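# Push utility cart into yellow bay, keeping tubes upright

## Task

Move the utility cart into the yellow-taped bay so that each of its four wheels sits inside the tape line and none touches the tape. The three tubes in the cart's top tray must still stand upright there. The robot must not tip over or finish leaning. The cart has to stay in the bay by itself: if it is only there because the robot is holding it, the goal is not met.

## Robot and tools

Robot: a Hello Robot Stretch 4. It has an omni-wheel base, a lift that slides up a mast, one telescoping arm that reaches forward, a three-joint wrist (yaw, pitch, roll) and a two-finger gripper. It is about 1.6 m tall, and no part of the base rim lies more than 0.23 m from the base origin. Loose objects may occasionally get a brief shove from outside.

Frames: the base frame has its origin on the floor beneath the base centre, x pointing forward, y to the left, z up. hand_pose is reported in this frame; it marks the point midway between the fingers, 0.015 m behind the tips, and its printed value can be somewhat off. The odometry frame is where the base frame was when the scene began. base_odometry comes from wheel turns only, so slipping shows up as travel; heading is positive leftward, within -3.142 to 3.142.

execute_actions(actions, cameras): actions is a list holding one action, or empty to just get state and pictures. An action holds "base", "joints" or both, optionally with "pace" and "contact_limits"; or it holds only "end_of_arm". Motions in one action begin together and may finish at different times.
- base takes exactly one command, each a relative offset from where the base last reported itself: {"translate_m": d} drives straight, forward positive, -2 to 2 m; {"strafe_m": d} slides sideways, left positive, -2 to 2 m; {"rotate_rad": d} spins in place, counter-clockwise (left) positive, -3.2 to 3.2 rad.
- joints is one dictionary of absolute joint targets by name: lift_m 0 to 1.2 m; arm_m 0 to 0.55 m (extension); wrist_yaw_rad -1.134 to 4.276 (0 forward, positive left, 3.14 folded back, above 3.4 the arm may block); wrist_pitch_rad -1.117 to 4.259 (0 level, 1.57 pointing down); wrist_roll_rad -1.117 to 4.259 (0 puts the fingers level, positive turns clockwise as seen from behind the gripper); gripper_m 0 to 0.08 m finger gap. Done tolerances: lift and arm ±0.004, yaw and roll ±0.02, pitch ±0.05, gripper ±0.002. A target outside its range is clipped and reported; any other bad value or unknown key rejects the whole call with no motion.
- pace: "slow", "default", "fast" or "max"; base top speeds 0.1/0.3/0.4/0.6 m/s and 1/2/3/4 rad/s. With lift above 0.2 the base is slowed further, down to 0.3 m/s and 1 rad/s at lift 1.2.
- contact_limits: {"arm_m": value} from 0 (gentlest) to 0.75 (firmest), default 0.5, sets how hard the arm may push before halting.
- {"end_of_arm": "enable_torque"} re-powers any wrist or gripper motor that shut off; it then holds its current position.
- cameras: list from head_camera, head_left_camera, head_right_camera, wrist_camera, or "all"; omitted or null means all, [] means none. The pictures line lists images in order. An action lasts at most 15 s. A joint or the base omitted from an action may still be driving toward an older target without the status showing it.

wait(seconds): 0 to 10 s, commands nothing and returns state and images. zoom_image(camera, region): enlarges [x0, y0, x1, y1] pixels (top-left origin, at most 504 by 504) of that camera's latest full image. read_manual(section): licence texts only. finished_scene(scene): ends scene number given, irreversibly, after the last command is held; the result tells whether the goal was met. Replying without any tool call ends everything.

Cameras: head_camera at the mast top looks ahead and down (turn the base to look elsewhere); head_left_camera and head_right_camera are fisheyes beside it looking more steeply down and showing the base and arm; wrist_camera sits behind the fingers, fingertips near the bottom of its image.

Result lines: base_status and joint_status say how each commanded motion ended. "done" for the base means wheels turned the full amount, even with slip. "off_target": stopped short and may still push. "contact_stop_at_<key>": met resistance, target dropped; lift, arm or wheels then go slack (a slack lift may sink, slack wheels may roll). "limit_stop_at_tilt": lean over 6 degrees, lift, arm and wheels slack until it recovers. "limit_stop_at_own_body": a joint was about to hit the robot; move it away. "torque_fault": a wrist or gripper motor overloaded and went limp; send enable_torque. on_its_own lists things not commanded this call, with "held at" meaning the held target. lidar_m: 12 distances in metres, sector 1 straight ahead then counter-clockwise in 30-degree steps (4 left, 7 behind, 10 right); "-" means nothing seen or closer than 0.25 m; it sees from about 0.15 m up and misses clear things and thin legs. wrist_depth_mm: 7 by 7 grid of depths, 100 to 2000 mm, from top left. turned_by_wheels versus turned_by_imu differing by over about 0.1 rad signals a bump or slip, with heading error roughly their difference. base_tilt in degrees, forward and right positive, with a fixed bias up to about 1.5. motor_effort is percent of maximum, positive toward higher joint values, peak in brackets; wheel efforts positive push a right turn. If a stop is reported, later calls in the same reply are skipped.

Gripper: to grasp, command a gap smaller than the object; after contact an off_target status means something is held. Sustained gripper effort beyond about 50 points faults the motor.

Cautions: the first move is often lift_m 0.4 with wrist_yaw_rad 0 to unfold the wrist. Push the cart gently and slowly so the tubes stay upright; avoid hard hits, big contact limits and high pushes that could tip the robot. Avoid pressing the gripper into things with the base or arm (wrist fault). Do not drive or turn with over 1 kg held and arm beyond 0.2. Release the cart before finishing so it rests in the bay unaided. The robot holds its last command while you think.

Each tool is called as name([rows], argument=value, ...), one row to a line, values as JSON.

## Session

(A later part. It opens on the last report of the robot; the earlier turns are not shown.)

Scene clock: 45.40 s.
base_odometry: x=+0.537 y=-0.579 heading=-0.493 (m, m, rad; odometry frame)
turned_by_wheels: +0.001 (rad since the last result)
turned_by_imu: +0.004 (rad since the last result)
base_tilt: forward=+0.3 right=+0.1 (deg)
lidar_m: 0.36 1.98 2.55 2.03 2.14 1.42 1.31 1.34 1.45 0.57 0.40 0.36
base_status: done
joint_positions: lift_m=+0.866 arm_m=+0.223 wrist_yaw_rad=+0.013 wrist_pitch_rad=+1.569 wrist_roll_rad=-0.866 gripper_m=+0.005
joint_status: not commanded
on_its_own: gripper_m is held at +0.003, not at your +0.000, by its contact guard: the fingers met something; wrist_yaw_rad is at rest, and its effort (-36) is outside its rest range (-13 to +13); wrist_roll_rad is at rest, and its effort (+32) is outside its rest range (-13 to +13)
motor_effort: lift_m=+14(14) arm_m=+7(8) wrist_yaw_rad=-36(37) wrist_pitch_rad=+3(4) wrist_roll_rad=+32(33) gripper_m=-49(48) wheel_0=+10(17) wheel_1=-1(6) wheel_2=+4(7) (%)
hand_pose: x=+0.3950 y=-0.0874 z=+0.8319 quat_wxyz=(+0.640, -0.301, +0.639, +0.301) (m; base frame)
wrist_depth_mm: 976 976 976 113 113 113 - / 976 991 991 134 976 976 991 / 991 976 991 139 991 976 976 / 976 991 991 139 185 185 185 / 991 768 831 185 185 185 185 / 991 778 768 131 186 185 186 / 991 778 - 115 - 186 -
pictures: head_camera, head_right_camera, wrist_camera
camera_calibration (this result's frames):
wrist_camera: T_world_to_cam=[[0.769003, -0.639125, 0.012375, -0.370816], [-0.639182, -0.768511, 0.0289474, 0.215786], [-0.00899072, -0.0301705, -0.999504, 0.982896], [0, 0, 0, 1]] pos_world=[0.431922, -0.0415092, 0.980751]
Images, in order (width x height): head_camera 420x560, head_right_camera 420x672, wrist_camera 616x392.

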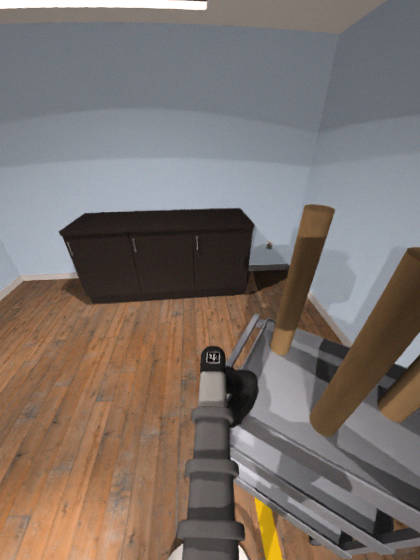

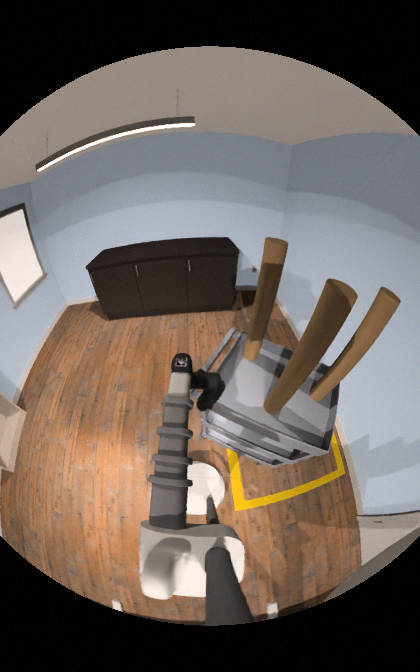

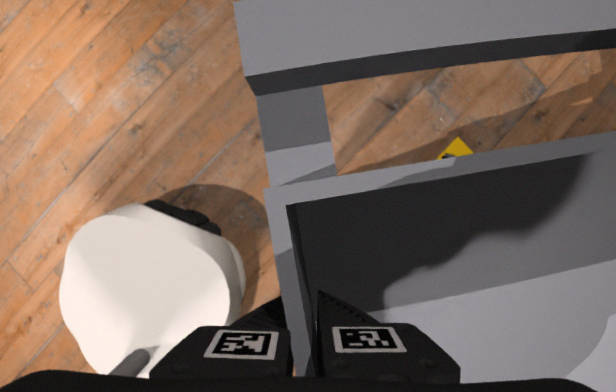

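execute_actions([
  {"joints": {"wrist_roll_rad": -0.96}},
], cameras=["head_right_camera", "wrist_camera"])

Scene clock: 46.20 s.
base_odometry: x=+0.537 y=-0.579 heading=-0.493 (m, m, rad; odometry frame)
turned_by_wheels: +0.000 (rad since the last result)
turned_by_imu: +0.000 (rad since the last result)
base_tilt: forward=+0.3 right=+0.2 (deg)
lidar_m: 0.37 1.97 2.55 2.06 2.10 1.41 1.30 1.36 1.49 0.57 0.38 0.35
base_status: not commanded
joint_positions: lift_m=+0.866 arm_m=+0.223 wrist_yaw_rad=+0.008 wrist_pitch_rad=+1.569 wrist_roll_rad=-0.966 gripper_m=+0.005
joint_status: all done
on_its_own: gripper_m is held at +0.003, not at your +0.000, by its contact guard: the fingers met something; wrist_yaw_rad is at rest, and its effort (-24) is outside its rest range (-13 to +13); wrist_roll_rad is at rest, and its effort (+19) is outside its rest range (-13 to +13)
motor_effort: lift_m=+14(14) arm_m=+7(7) wrist_yaw_rad=-24(36) wrist_pitch_rad=+3(3) wrist_roll_rad=+19(32) gripper_m=-37(49) wheel_0=+9(10) wheel_1=-1(1) wheel_2=+4(4) (%)
hand_pose: x=+0.3947 y=-0.0874 z=+0.8319 quat_wxyz=(+0.625, -0.331, +0.624, +0.331) (m; base frame)
wrist_depth_mm: 976 976 991 113 114 113 - / 976 976 976 133 137 976 991 / 976 991 991 139 991 991 976 / 991 778 991 139 185 184 - / 991 768 809 185 185 185 185 / 878 778 778 130 185 186 186 / 991 778 - 115 - 186 -
pictures: head_right_camera, wrist_camera
camera_calibration (this result's frames):
wrist_camera: T_world_to_cam=[[0.826638, -0.562596, 0.0124711, -0.386663], [-0.562702, -0.826148, 0.029076, 0.180211], [-0.00605513, -0.0310528, -0.999499, 0.981653], [0, 0, 0, 1]] pos_world=[0.426979, -0.0381712, 0.980744]
Images, in order (width x height): head_right_camera 420x672, wrist_camera 616x392.

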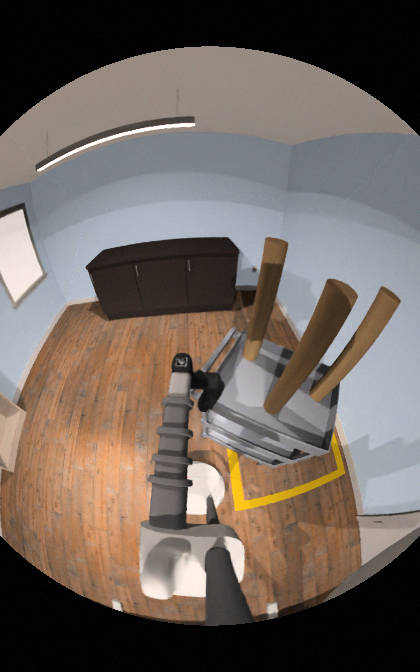

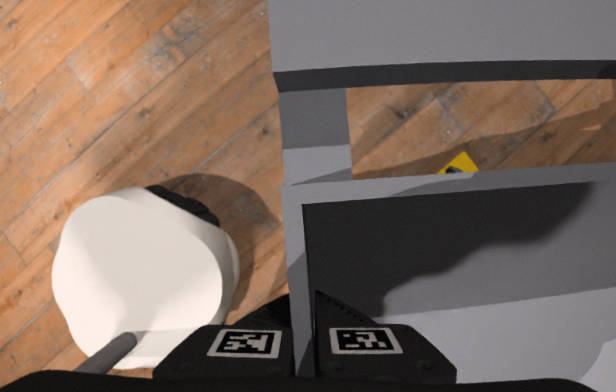

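zoom_image(camera="head_right_camera", region=[190, 310, 370, 530])

Region (190, 310, 370, 530) of head_right_camera's 420x672 image, scaled by 2.291, with more detail than that image has; it fills the left 412 columns of this view, and the rest is white.

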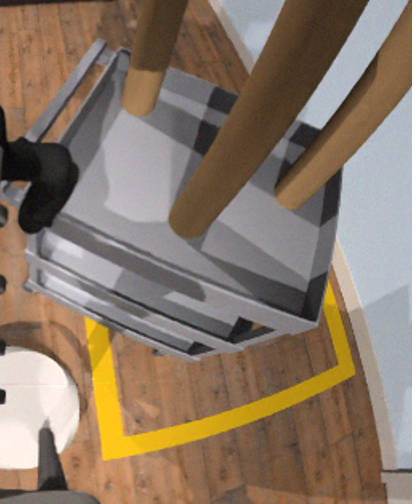

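zoom_image(camera="head_right_camera", region=[270, 350, 370, 490])

zoom_image(camera="head_right_camera", region=[190, 310, 300, 430])

zoom_image(camera="head_right_camera", region=[190, 420, 360, 530])

Region (270, 350, 370, 490) of head_right_camera's 420x672 image, scaled by 3.600, with more detail than that image has; it fills the left 360 columns of this view, and the rest is white.

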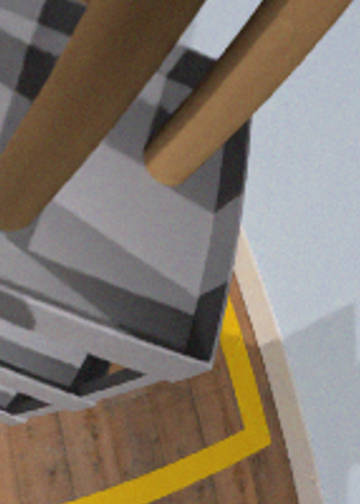

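Region (190, 310, 300, 430) of head_right_camera's 420x672 image, scaled by 4.200, with more detail than that image has; it fills the left 462 columns of this view, and the rest is white.

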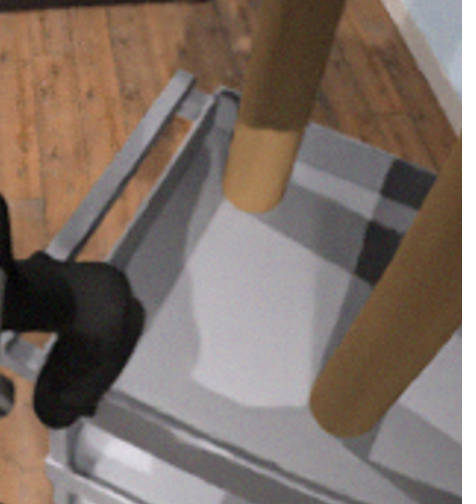

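Region (190, 420, 360, 530) of head_right_camera's 420x672 image, scaled by 2.965, with more detail than that image has; it fills the top 326 rows of this view, and the rest is white.

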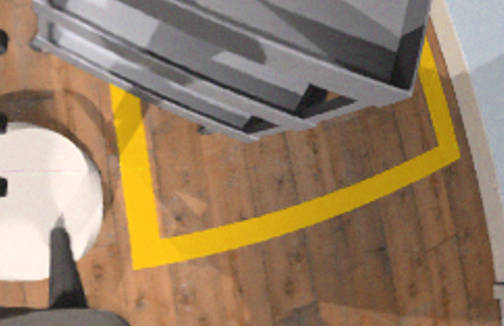

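execute_actions([
  {"base": {"strafe_m": -0.22}, "joints": {"arm_m": 0.133, "wrist_roll_rad": -1.09, "wrist_yaw_rad": 0.11}, "pace": "slow"},
], cameras=["head_right_camera", "wrist_camera"])

Scene clock: 54.67 s.
base_odometry: x=+0.433 y=-0.772 heading=-0.492 (m, m, rad; odometry frame)
turned_by_wheels: +0.001 (rad since the last result)
turned_by_imu: +0.000 (rad since the last result)
base_tilt: forward=+0.3 right=+0.2 (deg)
lidar_m: 0.29 2.02 2.80 2.27 2.61 1.41 1.28 1.33 1.26 1.13 0.37 0.29
base_status: done
joint_positions: lift_m=+0.866 arm_m=+0.134 wrist_yaw_rad=+0.116 wrist_pitch_rad=+1.573 wrist_roll_rad=-1.098 gripper_m=+0.005
joint_status: all done
on_its_own: gripper_m is held at +0.003, not at your +0.000, by its contact guard: the fingers met something; wrist_yaw_rad is at rest, and its effort (-18) is outside its rest range (-13 to +13); wrist_roll_rad is at rest, and its effort (+22) is outside its rest range (-13 to +13)
motor_effort: lift_m=+15(15) arm_m=-7(13) wrist_yaw_rad=-18(41) wrist_pitch_rad=-9(15) wrist_roll_rad=+22(31) gripper_m=-37(44) wheel_0=+12(12) wheel_1=-3(9) wheel_2=+2(8) (%)
hand_pose: x=+0.3148 y=-0.0869 z=+0.8318 quat_wxyz=(+0.580, -0.403, +0.582, +0.404) (m; base frame)
wrist_depth_mm: 976 976 976 113 113 113 - / 991 991 976 132 976 976 976 / 976 976 976 139 991 991 991 / 991 778 778 139 185 184 184 / 991 768 768 185 185 185 185 / 991 778 809 132 185 185 185 / 1008 991 - 115 - 186 -
pictures: head_right_camera, wrist_camera
camera_calibration (this result's frames):
wrist_camera: T_world_to_cam=[[0.936504, -0.350538, 0.0090821, -0.333723], [-0.350648, -0.935992, 0.0310531, 0.0577805], [-0.00238452, -0.032266, -0.999476, 0.979841], [0, 0, 0, 1]] pos_world=[0.33513, -0.031285, 0.980565]
Images, in order (width x height): head_right_camera 420x672, wrist_camera 616x392.

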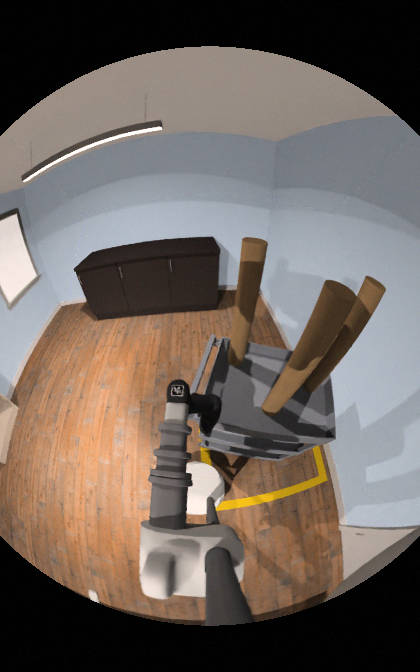

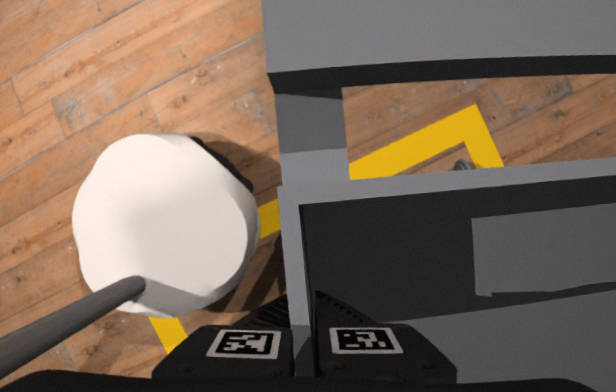

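zoom_image(camera="head_right_camera", region=[190, 320, 350, 520])

Region (190, 320, 350, 520) of head_right_camera's 420x672 image, scaled by 2.520, with more detail than that image has; it fills the left 403 columns of this view, and the rest is white.

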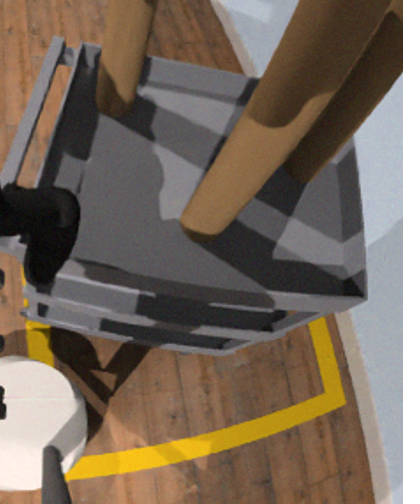

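zoom_image(camera="head_right_camera", region=[270, 350, 370, 490])

zoom_image(camera="head_right_camera", region=[190, 320, 290, 430])

Region (270, 350, 370, 490) of head_right_camera's 420x672 image, scaled by 3.600, with more detail than that image has; it fills the left 360 columns of this view, and the rest is white.

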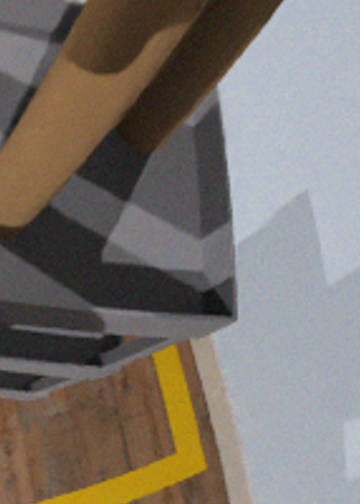

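Region (190, 320, 290, 430) of head_right_camera's 420x672 image, scaled by 4.582, with more detail than that image has; it fills the left 458 columns of this view, and the rest is white.

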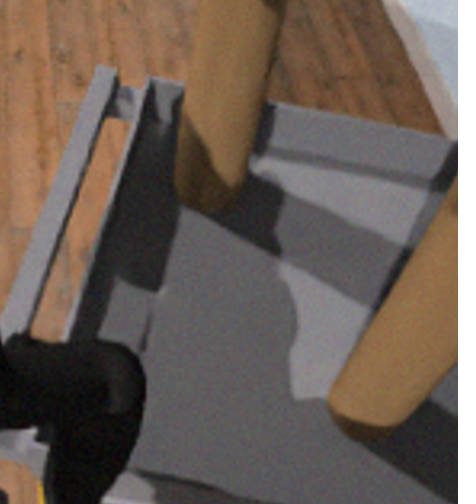

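execute_actions([
  {"base": {"strafe_m": -0.26}, "joints": {"wrist_yaw_rad": 0.31}, "pace": "slow"},
], cameras=["head_right_camera", "wrist_camera"])

Scene clock: 60.83 s.
base_odometry: x=+0.310 y=-1.001 heading=-0.491 (m, m, rad; odometry frame)
turned_by_wheels: +0.001 (rad since the last result)
turned_by_imu: +0.000 (rad since the last result)
base_tilt: forward=+0.3 right=+0.1 (deg)
lidar_m: 0.30 2.07 2.61 2.50 2.89 1.32 1.27 1.43 0.94 0.86 0.42 0.34
base_status: done
joint_positions: lift_m=+0.866 arm_m=+0.134 wrist_yaw_rad=+0.318 wrist_pitch_rad=+1.568 wrist_roll_rad=-1.096 gripper_m=+0.004
joint_status: all done
on_its_own: gripper_m is held at +0.003, not at your +0.000, by its contact guard: the fingers met something; wrist_yaw_rad is at rest, and its effort (-24) is outside its rest range (-13 to +13); wrist_roll_rad is at rest, and its effort (+16) is outside its rest range (-13 to +13)
motor_effort: lift_m=+15(15) arm_m=-6(7) wrist_yaw_rad=-24(32) wrist_pitch_rad=+6(16) wrist_roll_rad=+16(22) gripper_m=-28(37) wheel_0=+8(14) wheel_1=-3(10) wheel_2=+3(7) (%)
hand_pose: x=+0.3329 y=-0.0828 z=+0.8318 quat_wxyz=(+0.539, -0.460, +0.537, +0.459) (m; base frame)
wrist_depth_mm: 991 991 976 114 114 114 - / 991 976 991 139 132 133 991 / 991 768 878 139 976 991 991 / 976 768 778 139 185 185 185 / 759 768 778 185 185 185 186 / 991 976 991 131 186 186 186 / 991 991 - 115 - 186 -
pictures: head_right_camera, wrist_camera
camera_calibration (this result's frames):
wrist_camera: T_world_to_cam=[[0.987398, -0.157647, 0.0138615, -0.354177], [-0.157989, -0.987027, 0.0285905, 0.00160583], [0.00917446, -0.0304201, -0.999495, 0.976336], [0, 0, 0, 1]] pos_world=[0.34101, -0.0245497, 0.980707]
Images, in order (width x height): head_right_camera 420x672, wrist_camera 616x392.

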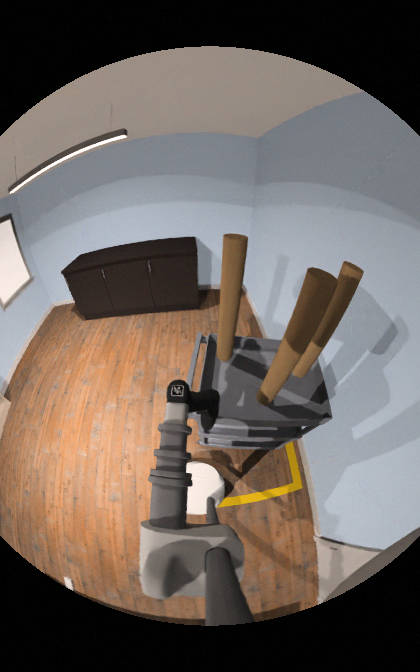

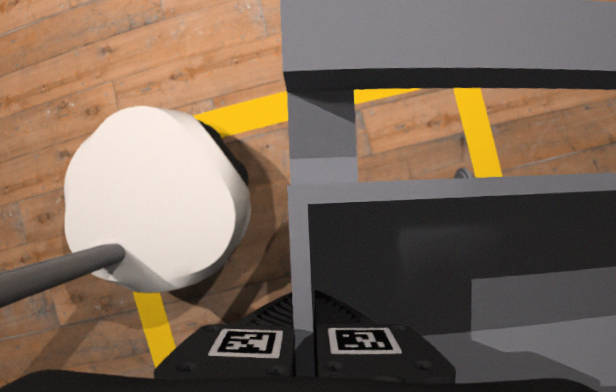

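zoom_image(camera="head_right_camera", region=[250, 340, 350, 510])

zoom_image(camera="head_right_camera", region=[180, 320, 280, 430])

Region (250, 340, 350, 510) of head_right_camera's 420x672 image, scaled by 2.965, with more detail than that image has; it fills the left 296 columns of this view, and the rest is white.

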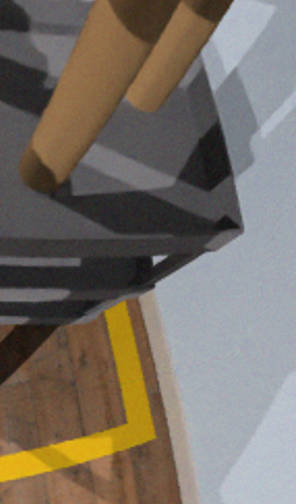

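Region (180, 320, 280, 430) of head_right_camera's 420x672 image, scaled by 4.582, with more detail than that image has; it fills the left 458 columns of this view, and the rest is white.

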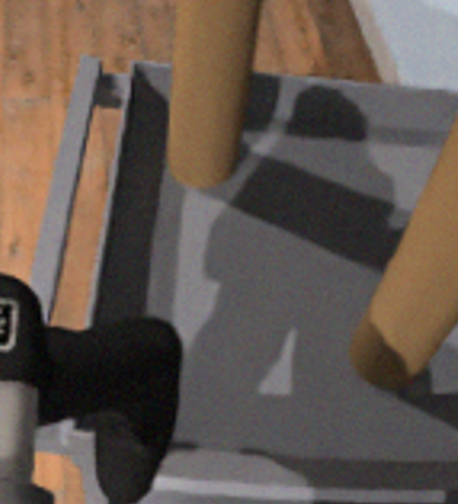

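execute_actions([
  {"base": {"translate_m": -0.213}, "joints": {"wrist_yaw_rad": 0.475}, "pace": "slow"},
], cameras=["head_right_camera", "wrist_camera"])

Scene clock: 65.33 s.
base_odometry: x=+0.123 y=-0.901 heading=-0.492 (m, m, rad; odometry frame)
turned_by_wheels: -0.001 (rad since the last result)
turned_by_imu: -0.003 (rad since the last result)
base_tilt: forward=+0.4 right=+0.2 (deg)
lidar_m: 0.30 2.23 3.04 2.51 1.67 1.15 1.05 1.44 0.99 0.90 0.49 0.33
base_status: done
joint_positions: lift_m=+0.866 arm_m=+0.134 wrist_yaw_rad=+0.482 wrist_pitch_rad=+1.570 wrist_roll_rad=-1.096 gripper_m=+0.004
joint_status: all done
on_its_own: gripper_m is held at +0.003, not at your +0.000, by its contact guard: the fingers met something; wrist_yaw_rad is at rest, and its effort (-18) is outside its rest range (-13 to +13); wrist_roll_rad is at rest, and its effort (+18) is outside its rest range (-13 to +13)
motor_effort: lift_m=+16(16) arm_m=-6(6) wrist_yaw_rad=-18(32) wrist_pitch_rad=-1(9) wrist_roll_rad=+18(24) gripper_m=-32(38) wheel_0=-9(12) wheel_1=-3(10) wheel_2=+5(8) (%)
hand_pose: x=+0.3455 y=-0.0774 z=+0.8317 quat_wxyz=(+0.498, -0.502, +0.498, +0.502) (m; base frame)
wrist_depth_mm: 976 976 976 113 113 113 - / 991 991 976 131 133 136 976 / 976 768 768 139 991 976 991 / 976 768 768 185 185 185 - / 991 778 991 185 185 185 185 / 991 991 991 131 185 186 186 / 1008 991 - 115 - 186 -
pictures: head_right_camera, wrist_camera
camera_calibration (this result's frames):
wrist_camera: T_world_to_cam=[[0.999919, 0.00542544, 0.0115046, -0.355494], [0.00508044, -0.999543, 0.029808, -0.0494092], [0.0116611, -0.0297471, -0.999489, 0.975482], [0, 0, 0, 1]] pos_world=[0.344341, -0.0184402, 0.980547]
Images, in order (width x height): head_right_camera 420x672, wrist_camera 616x392.

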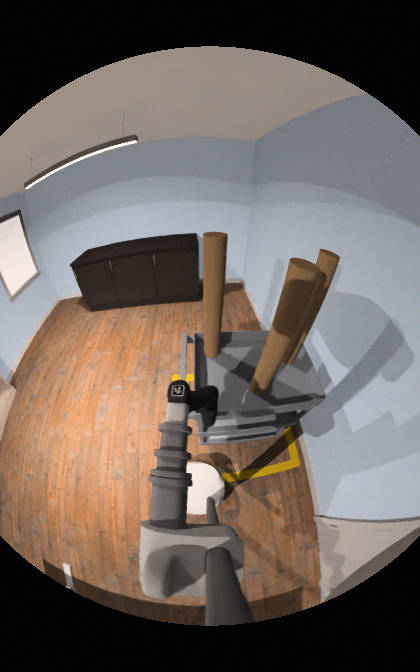

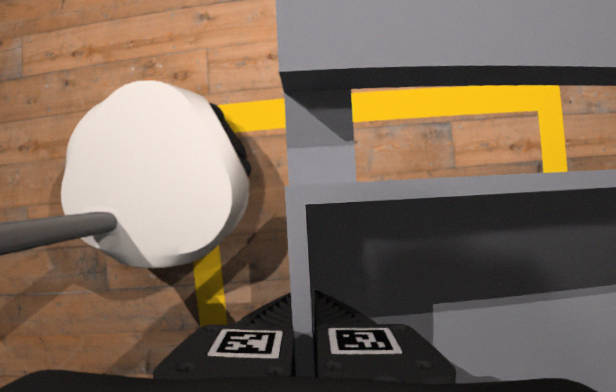

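zoom_image(camera="head_right_camera", region=[170, 320, 340, 500])

zoom_image(camera="wrist_camera", region=[180, 60, 616, 340])

Region (170, 320, 340, 500) of head_right_camera's 420x672 image, scaled by 2.800, with more detail than that image has.

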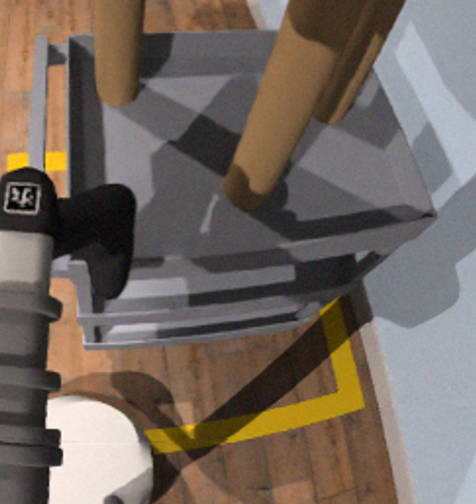

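Region (180, 60, 616, 340) of wrist_camera's 616x392 image, scaled by 1.156; it fills the top 324 rows of this view, and the rest is white.

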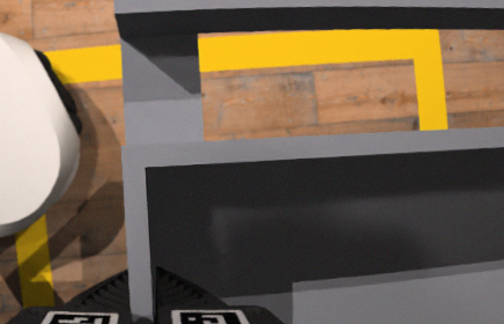

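execute_actions([
  {"joints": {"gripper_m": 0.03}},
], cameras=["wrist_camera"])

Scene clock: 67.10 s.
base_odometry: x=+0.123 y=-0.901 heading=-0.491 (m, m, rad; odometry frame)
turned_by_wheels: +0.000 (rad since the last result)
turned_by_imu: +0.000 (rad since the last result)
base_tilt: forward=+0.2 right=+0.2 (deg)
lidar_m: 0.32 2.26 3.03 2.51 1.66 1.16 1.04 1.46 0.97 0.89 0.52 0.35
base_status: not commanded
joint_positions: lift_m=+0.866 arm_m=+0.134 wrist_yaw_rad=+0.475 wrist_pitch_rad=+1.570 wrist_roll_rad=-1.090 gripper_m=+0.030
joint_status: all done
motor_effort: lift_m=+16(16) arm_m=-6(6) wrist_yaw_rad=-1(19) wrist_pitch_rad=-1(1) wrist_roll_rad=+1(17) gripper_m=+2(32) wheel_0=-4(9) wheel_1=-2(3) wheel_2=+4(5) (%)
hand_pose: x=+0.3450 y=-0.0777 z=+0.8317 quat_wxyz=(+0.501, -0.499, +0.501, +0.499) (m; base frame)
wrist_depth_mm: 976 976 976 114 113 114 - / 976 976 976 119 123 127 991 / 991 768 778 139 976 976 991 / 991 768 778 139 185 185 185 / 991 778 1008 185 185 185 185 / 991 991 991 162 186 186 186 / 991 - - 186 - 186 -
pictures: wrist_camera
camera_calibration (this result's frames):
wrist_camera: T_world_to_cam=[[0.999912, -0.00653918, 0.0115802, -0.35602], [-0.00688143, -0.999533, 0.0297659, -0.045484], [0.0113801, -0.0298429, -0.99949, 0.97557], [0, 0, 0, 1]] pos_world=[0.344574, -0.018677, 0.980549]
Images, in order (width x height): wrist_camera 616x392.

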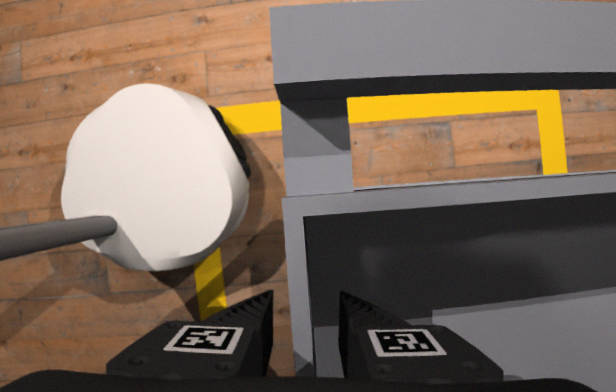

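execute_actions([
  {"joints": {"lift_m": 0.96}, "pace": "fast"},
], cameras=["head_camera", "head_right_camera", "wrist_camera"])

Scene clock: 68.40 s.
base_odometry: x=+0.123 y=-0.901 heading=-0.491 (m, m, rad; odometry frame)
turned_by_wheels: +0.000 (rad since the last result)
turned_by_imu: -0.001 (rad since the last result)
base_tilt: forward=+0.3 right=+0.1 (deg)
lidar_m: 0.30 2.27 3.04 2.52 1.66 1.16 1.03 1.48 0.99 0.90 0.50 0.31
base_status: not commanded
joint_positions: lift_m=+0.960 arm_m=+0.134 wrist_yaw_rad=+0.475 wrist_pitch_rad=+1.570 wrist_roll_rad=-1.090 gripper_m=+0.030
joint_status: all done
motor_effort: lift_m=+22(24) arm_m=-6(6) wrist_yaw_rad=+0(1) wrist_pitch_rad=+0(1) wrist_roll_rad=+1(1) gripper_m=+5(3) wheel_0=-4(4) wheel_1=-2(2) wheel_2=+4(4) (%)
hand_pose: x=+0.3450 y=-0.0777 z=+0.9252 quat_wxyz=(+0.502, -0.499, +0.501, +0.499) (m; base frame)
wrist_depth_mm: 1060 1078 1078 1078 1078 1078 1060 / 1078 1078 1078 1078 207 207 1078 / 1078 854 866 234 1078 1098 1098 / 1078 854 866 278 279 279 279 / 1098 1078 1078 279 279 279 279 / 1098 1098 1078 279 279 281 281 / 1078 - - 279 - 281 281
pictures: head_camera, head_right_camera, wrist_camera
camera_calibration (this result's frames):
wrist_camera: T_world_to_cam=[[0.99991, -0.00670685, 0.0116618, -0.357196], [-0.00705098, -0.999533, 0.0297232, -0.0481663], [0.011457, -0.0298027, -0.99949, 1.069], [0, 0, 0, 1]] pos_world=[0.344577, -0.0186805, 1.07405]
Images, in order (width x height): head_camera 420x560, head_right_camera 420x672, wrist_camera 616x392.

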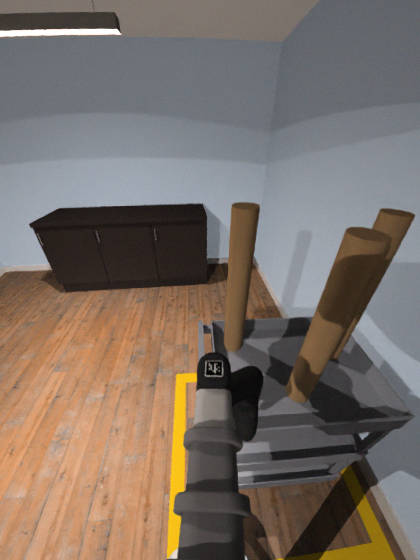

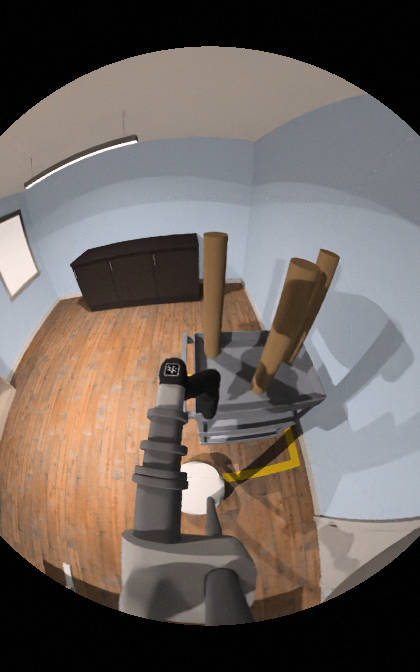

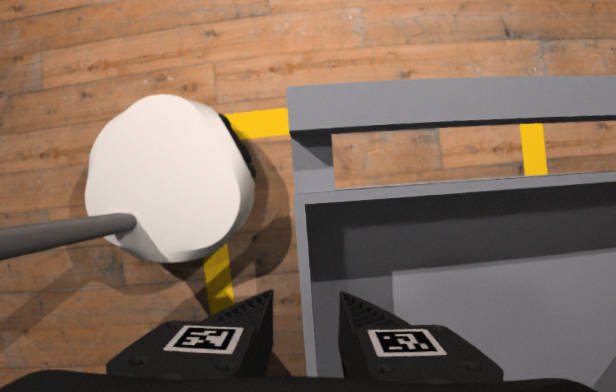

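zoom_image(camera="head_right_camera", region=[170, 320, 340, 500])

zoom_image(camera="head_camera", region=[160, 300, 420, 560])

Region (170, 320, 340, 500) of head_right_camera's 420x672 image, scaled by 2.800, with more detail than that image has.

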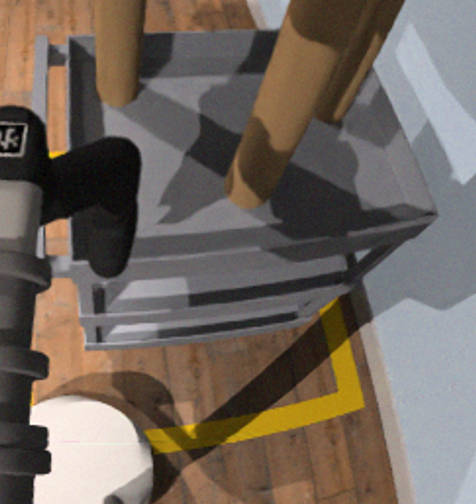

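Region (160, 300, 420, 560) of head_camera's 420x560 image, scaled by 1.938, with more detail than that image has.

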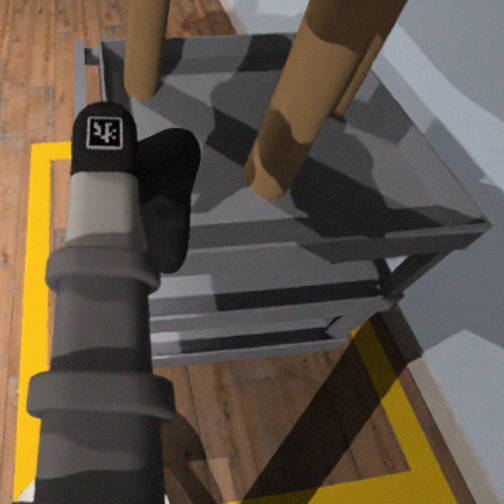

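finished_scene(scene=1)

The scene is finished: the task was done.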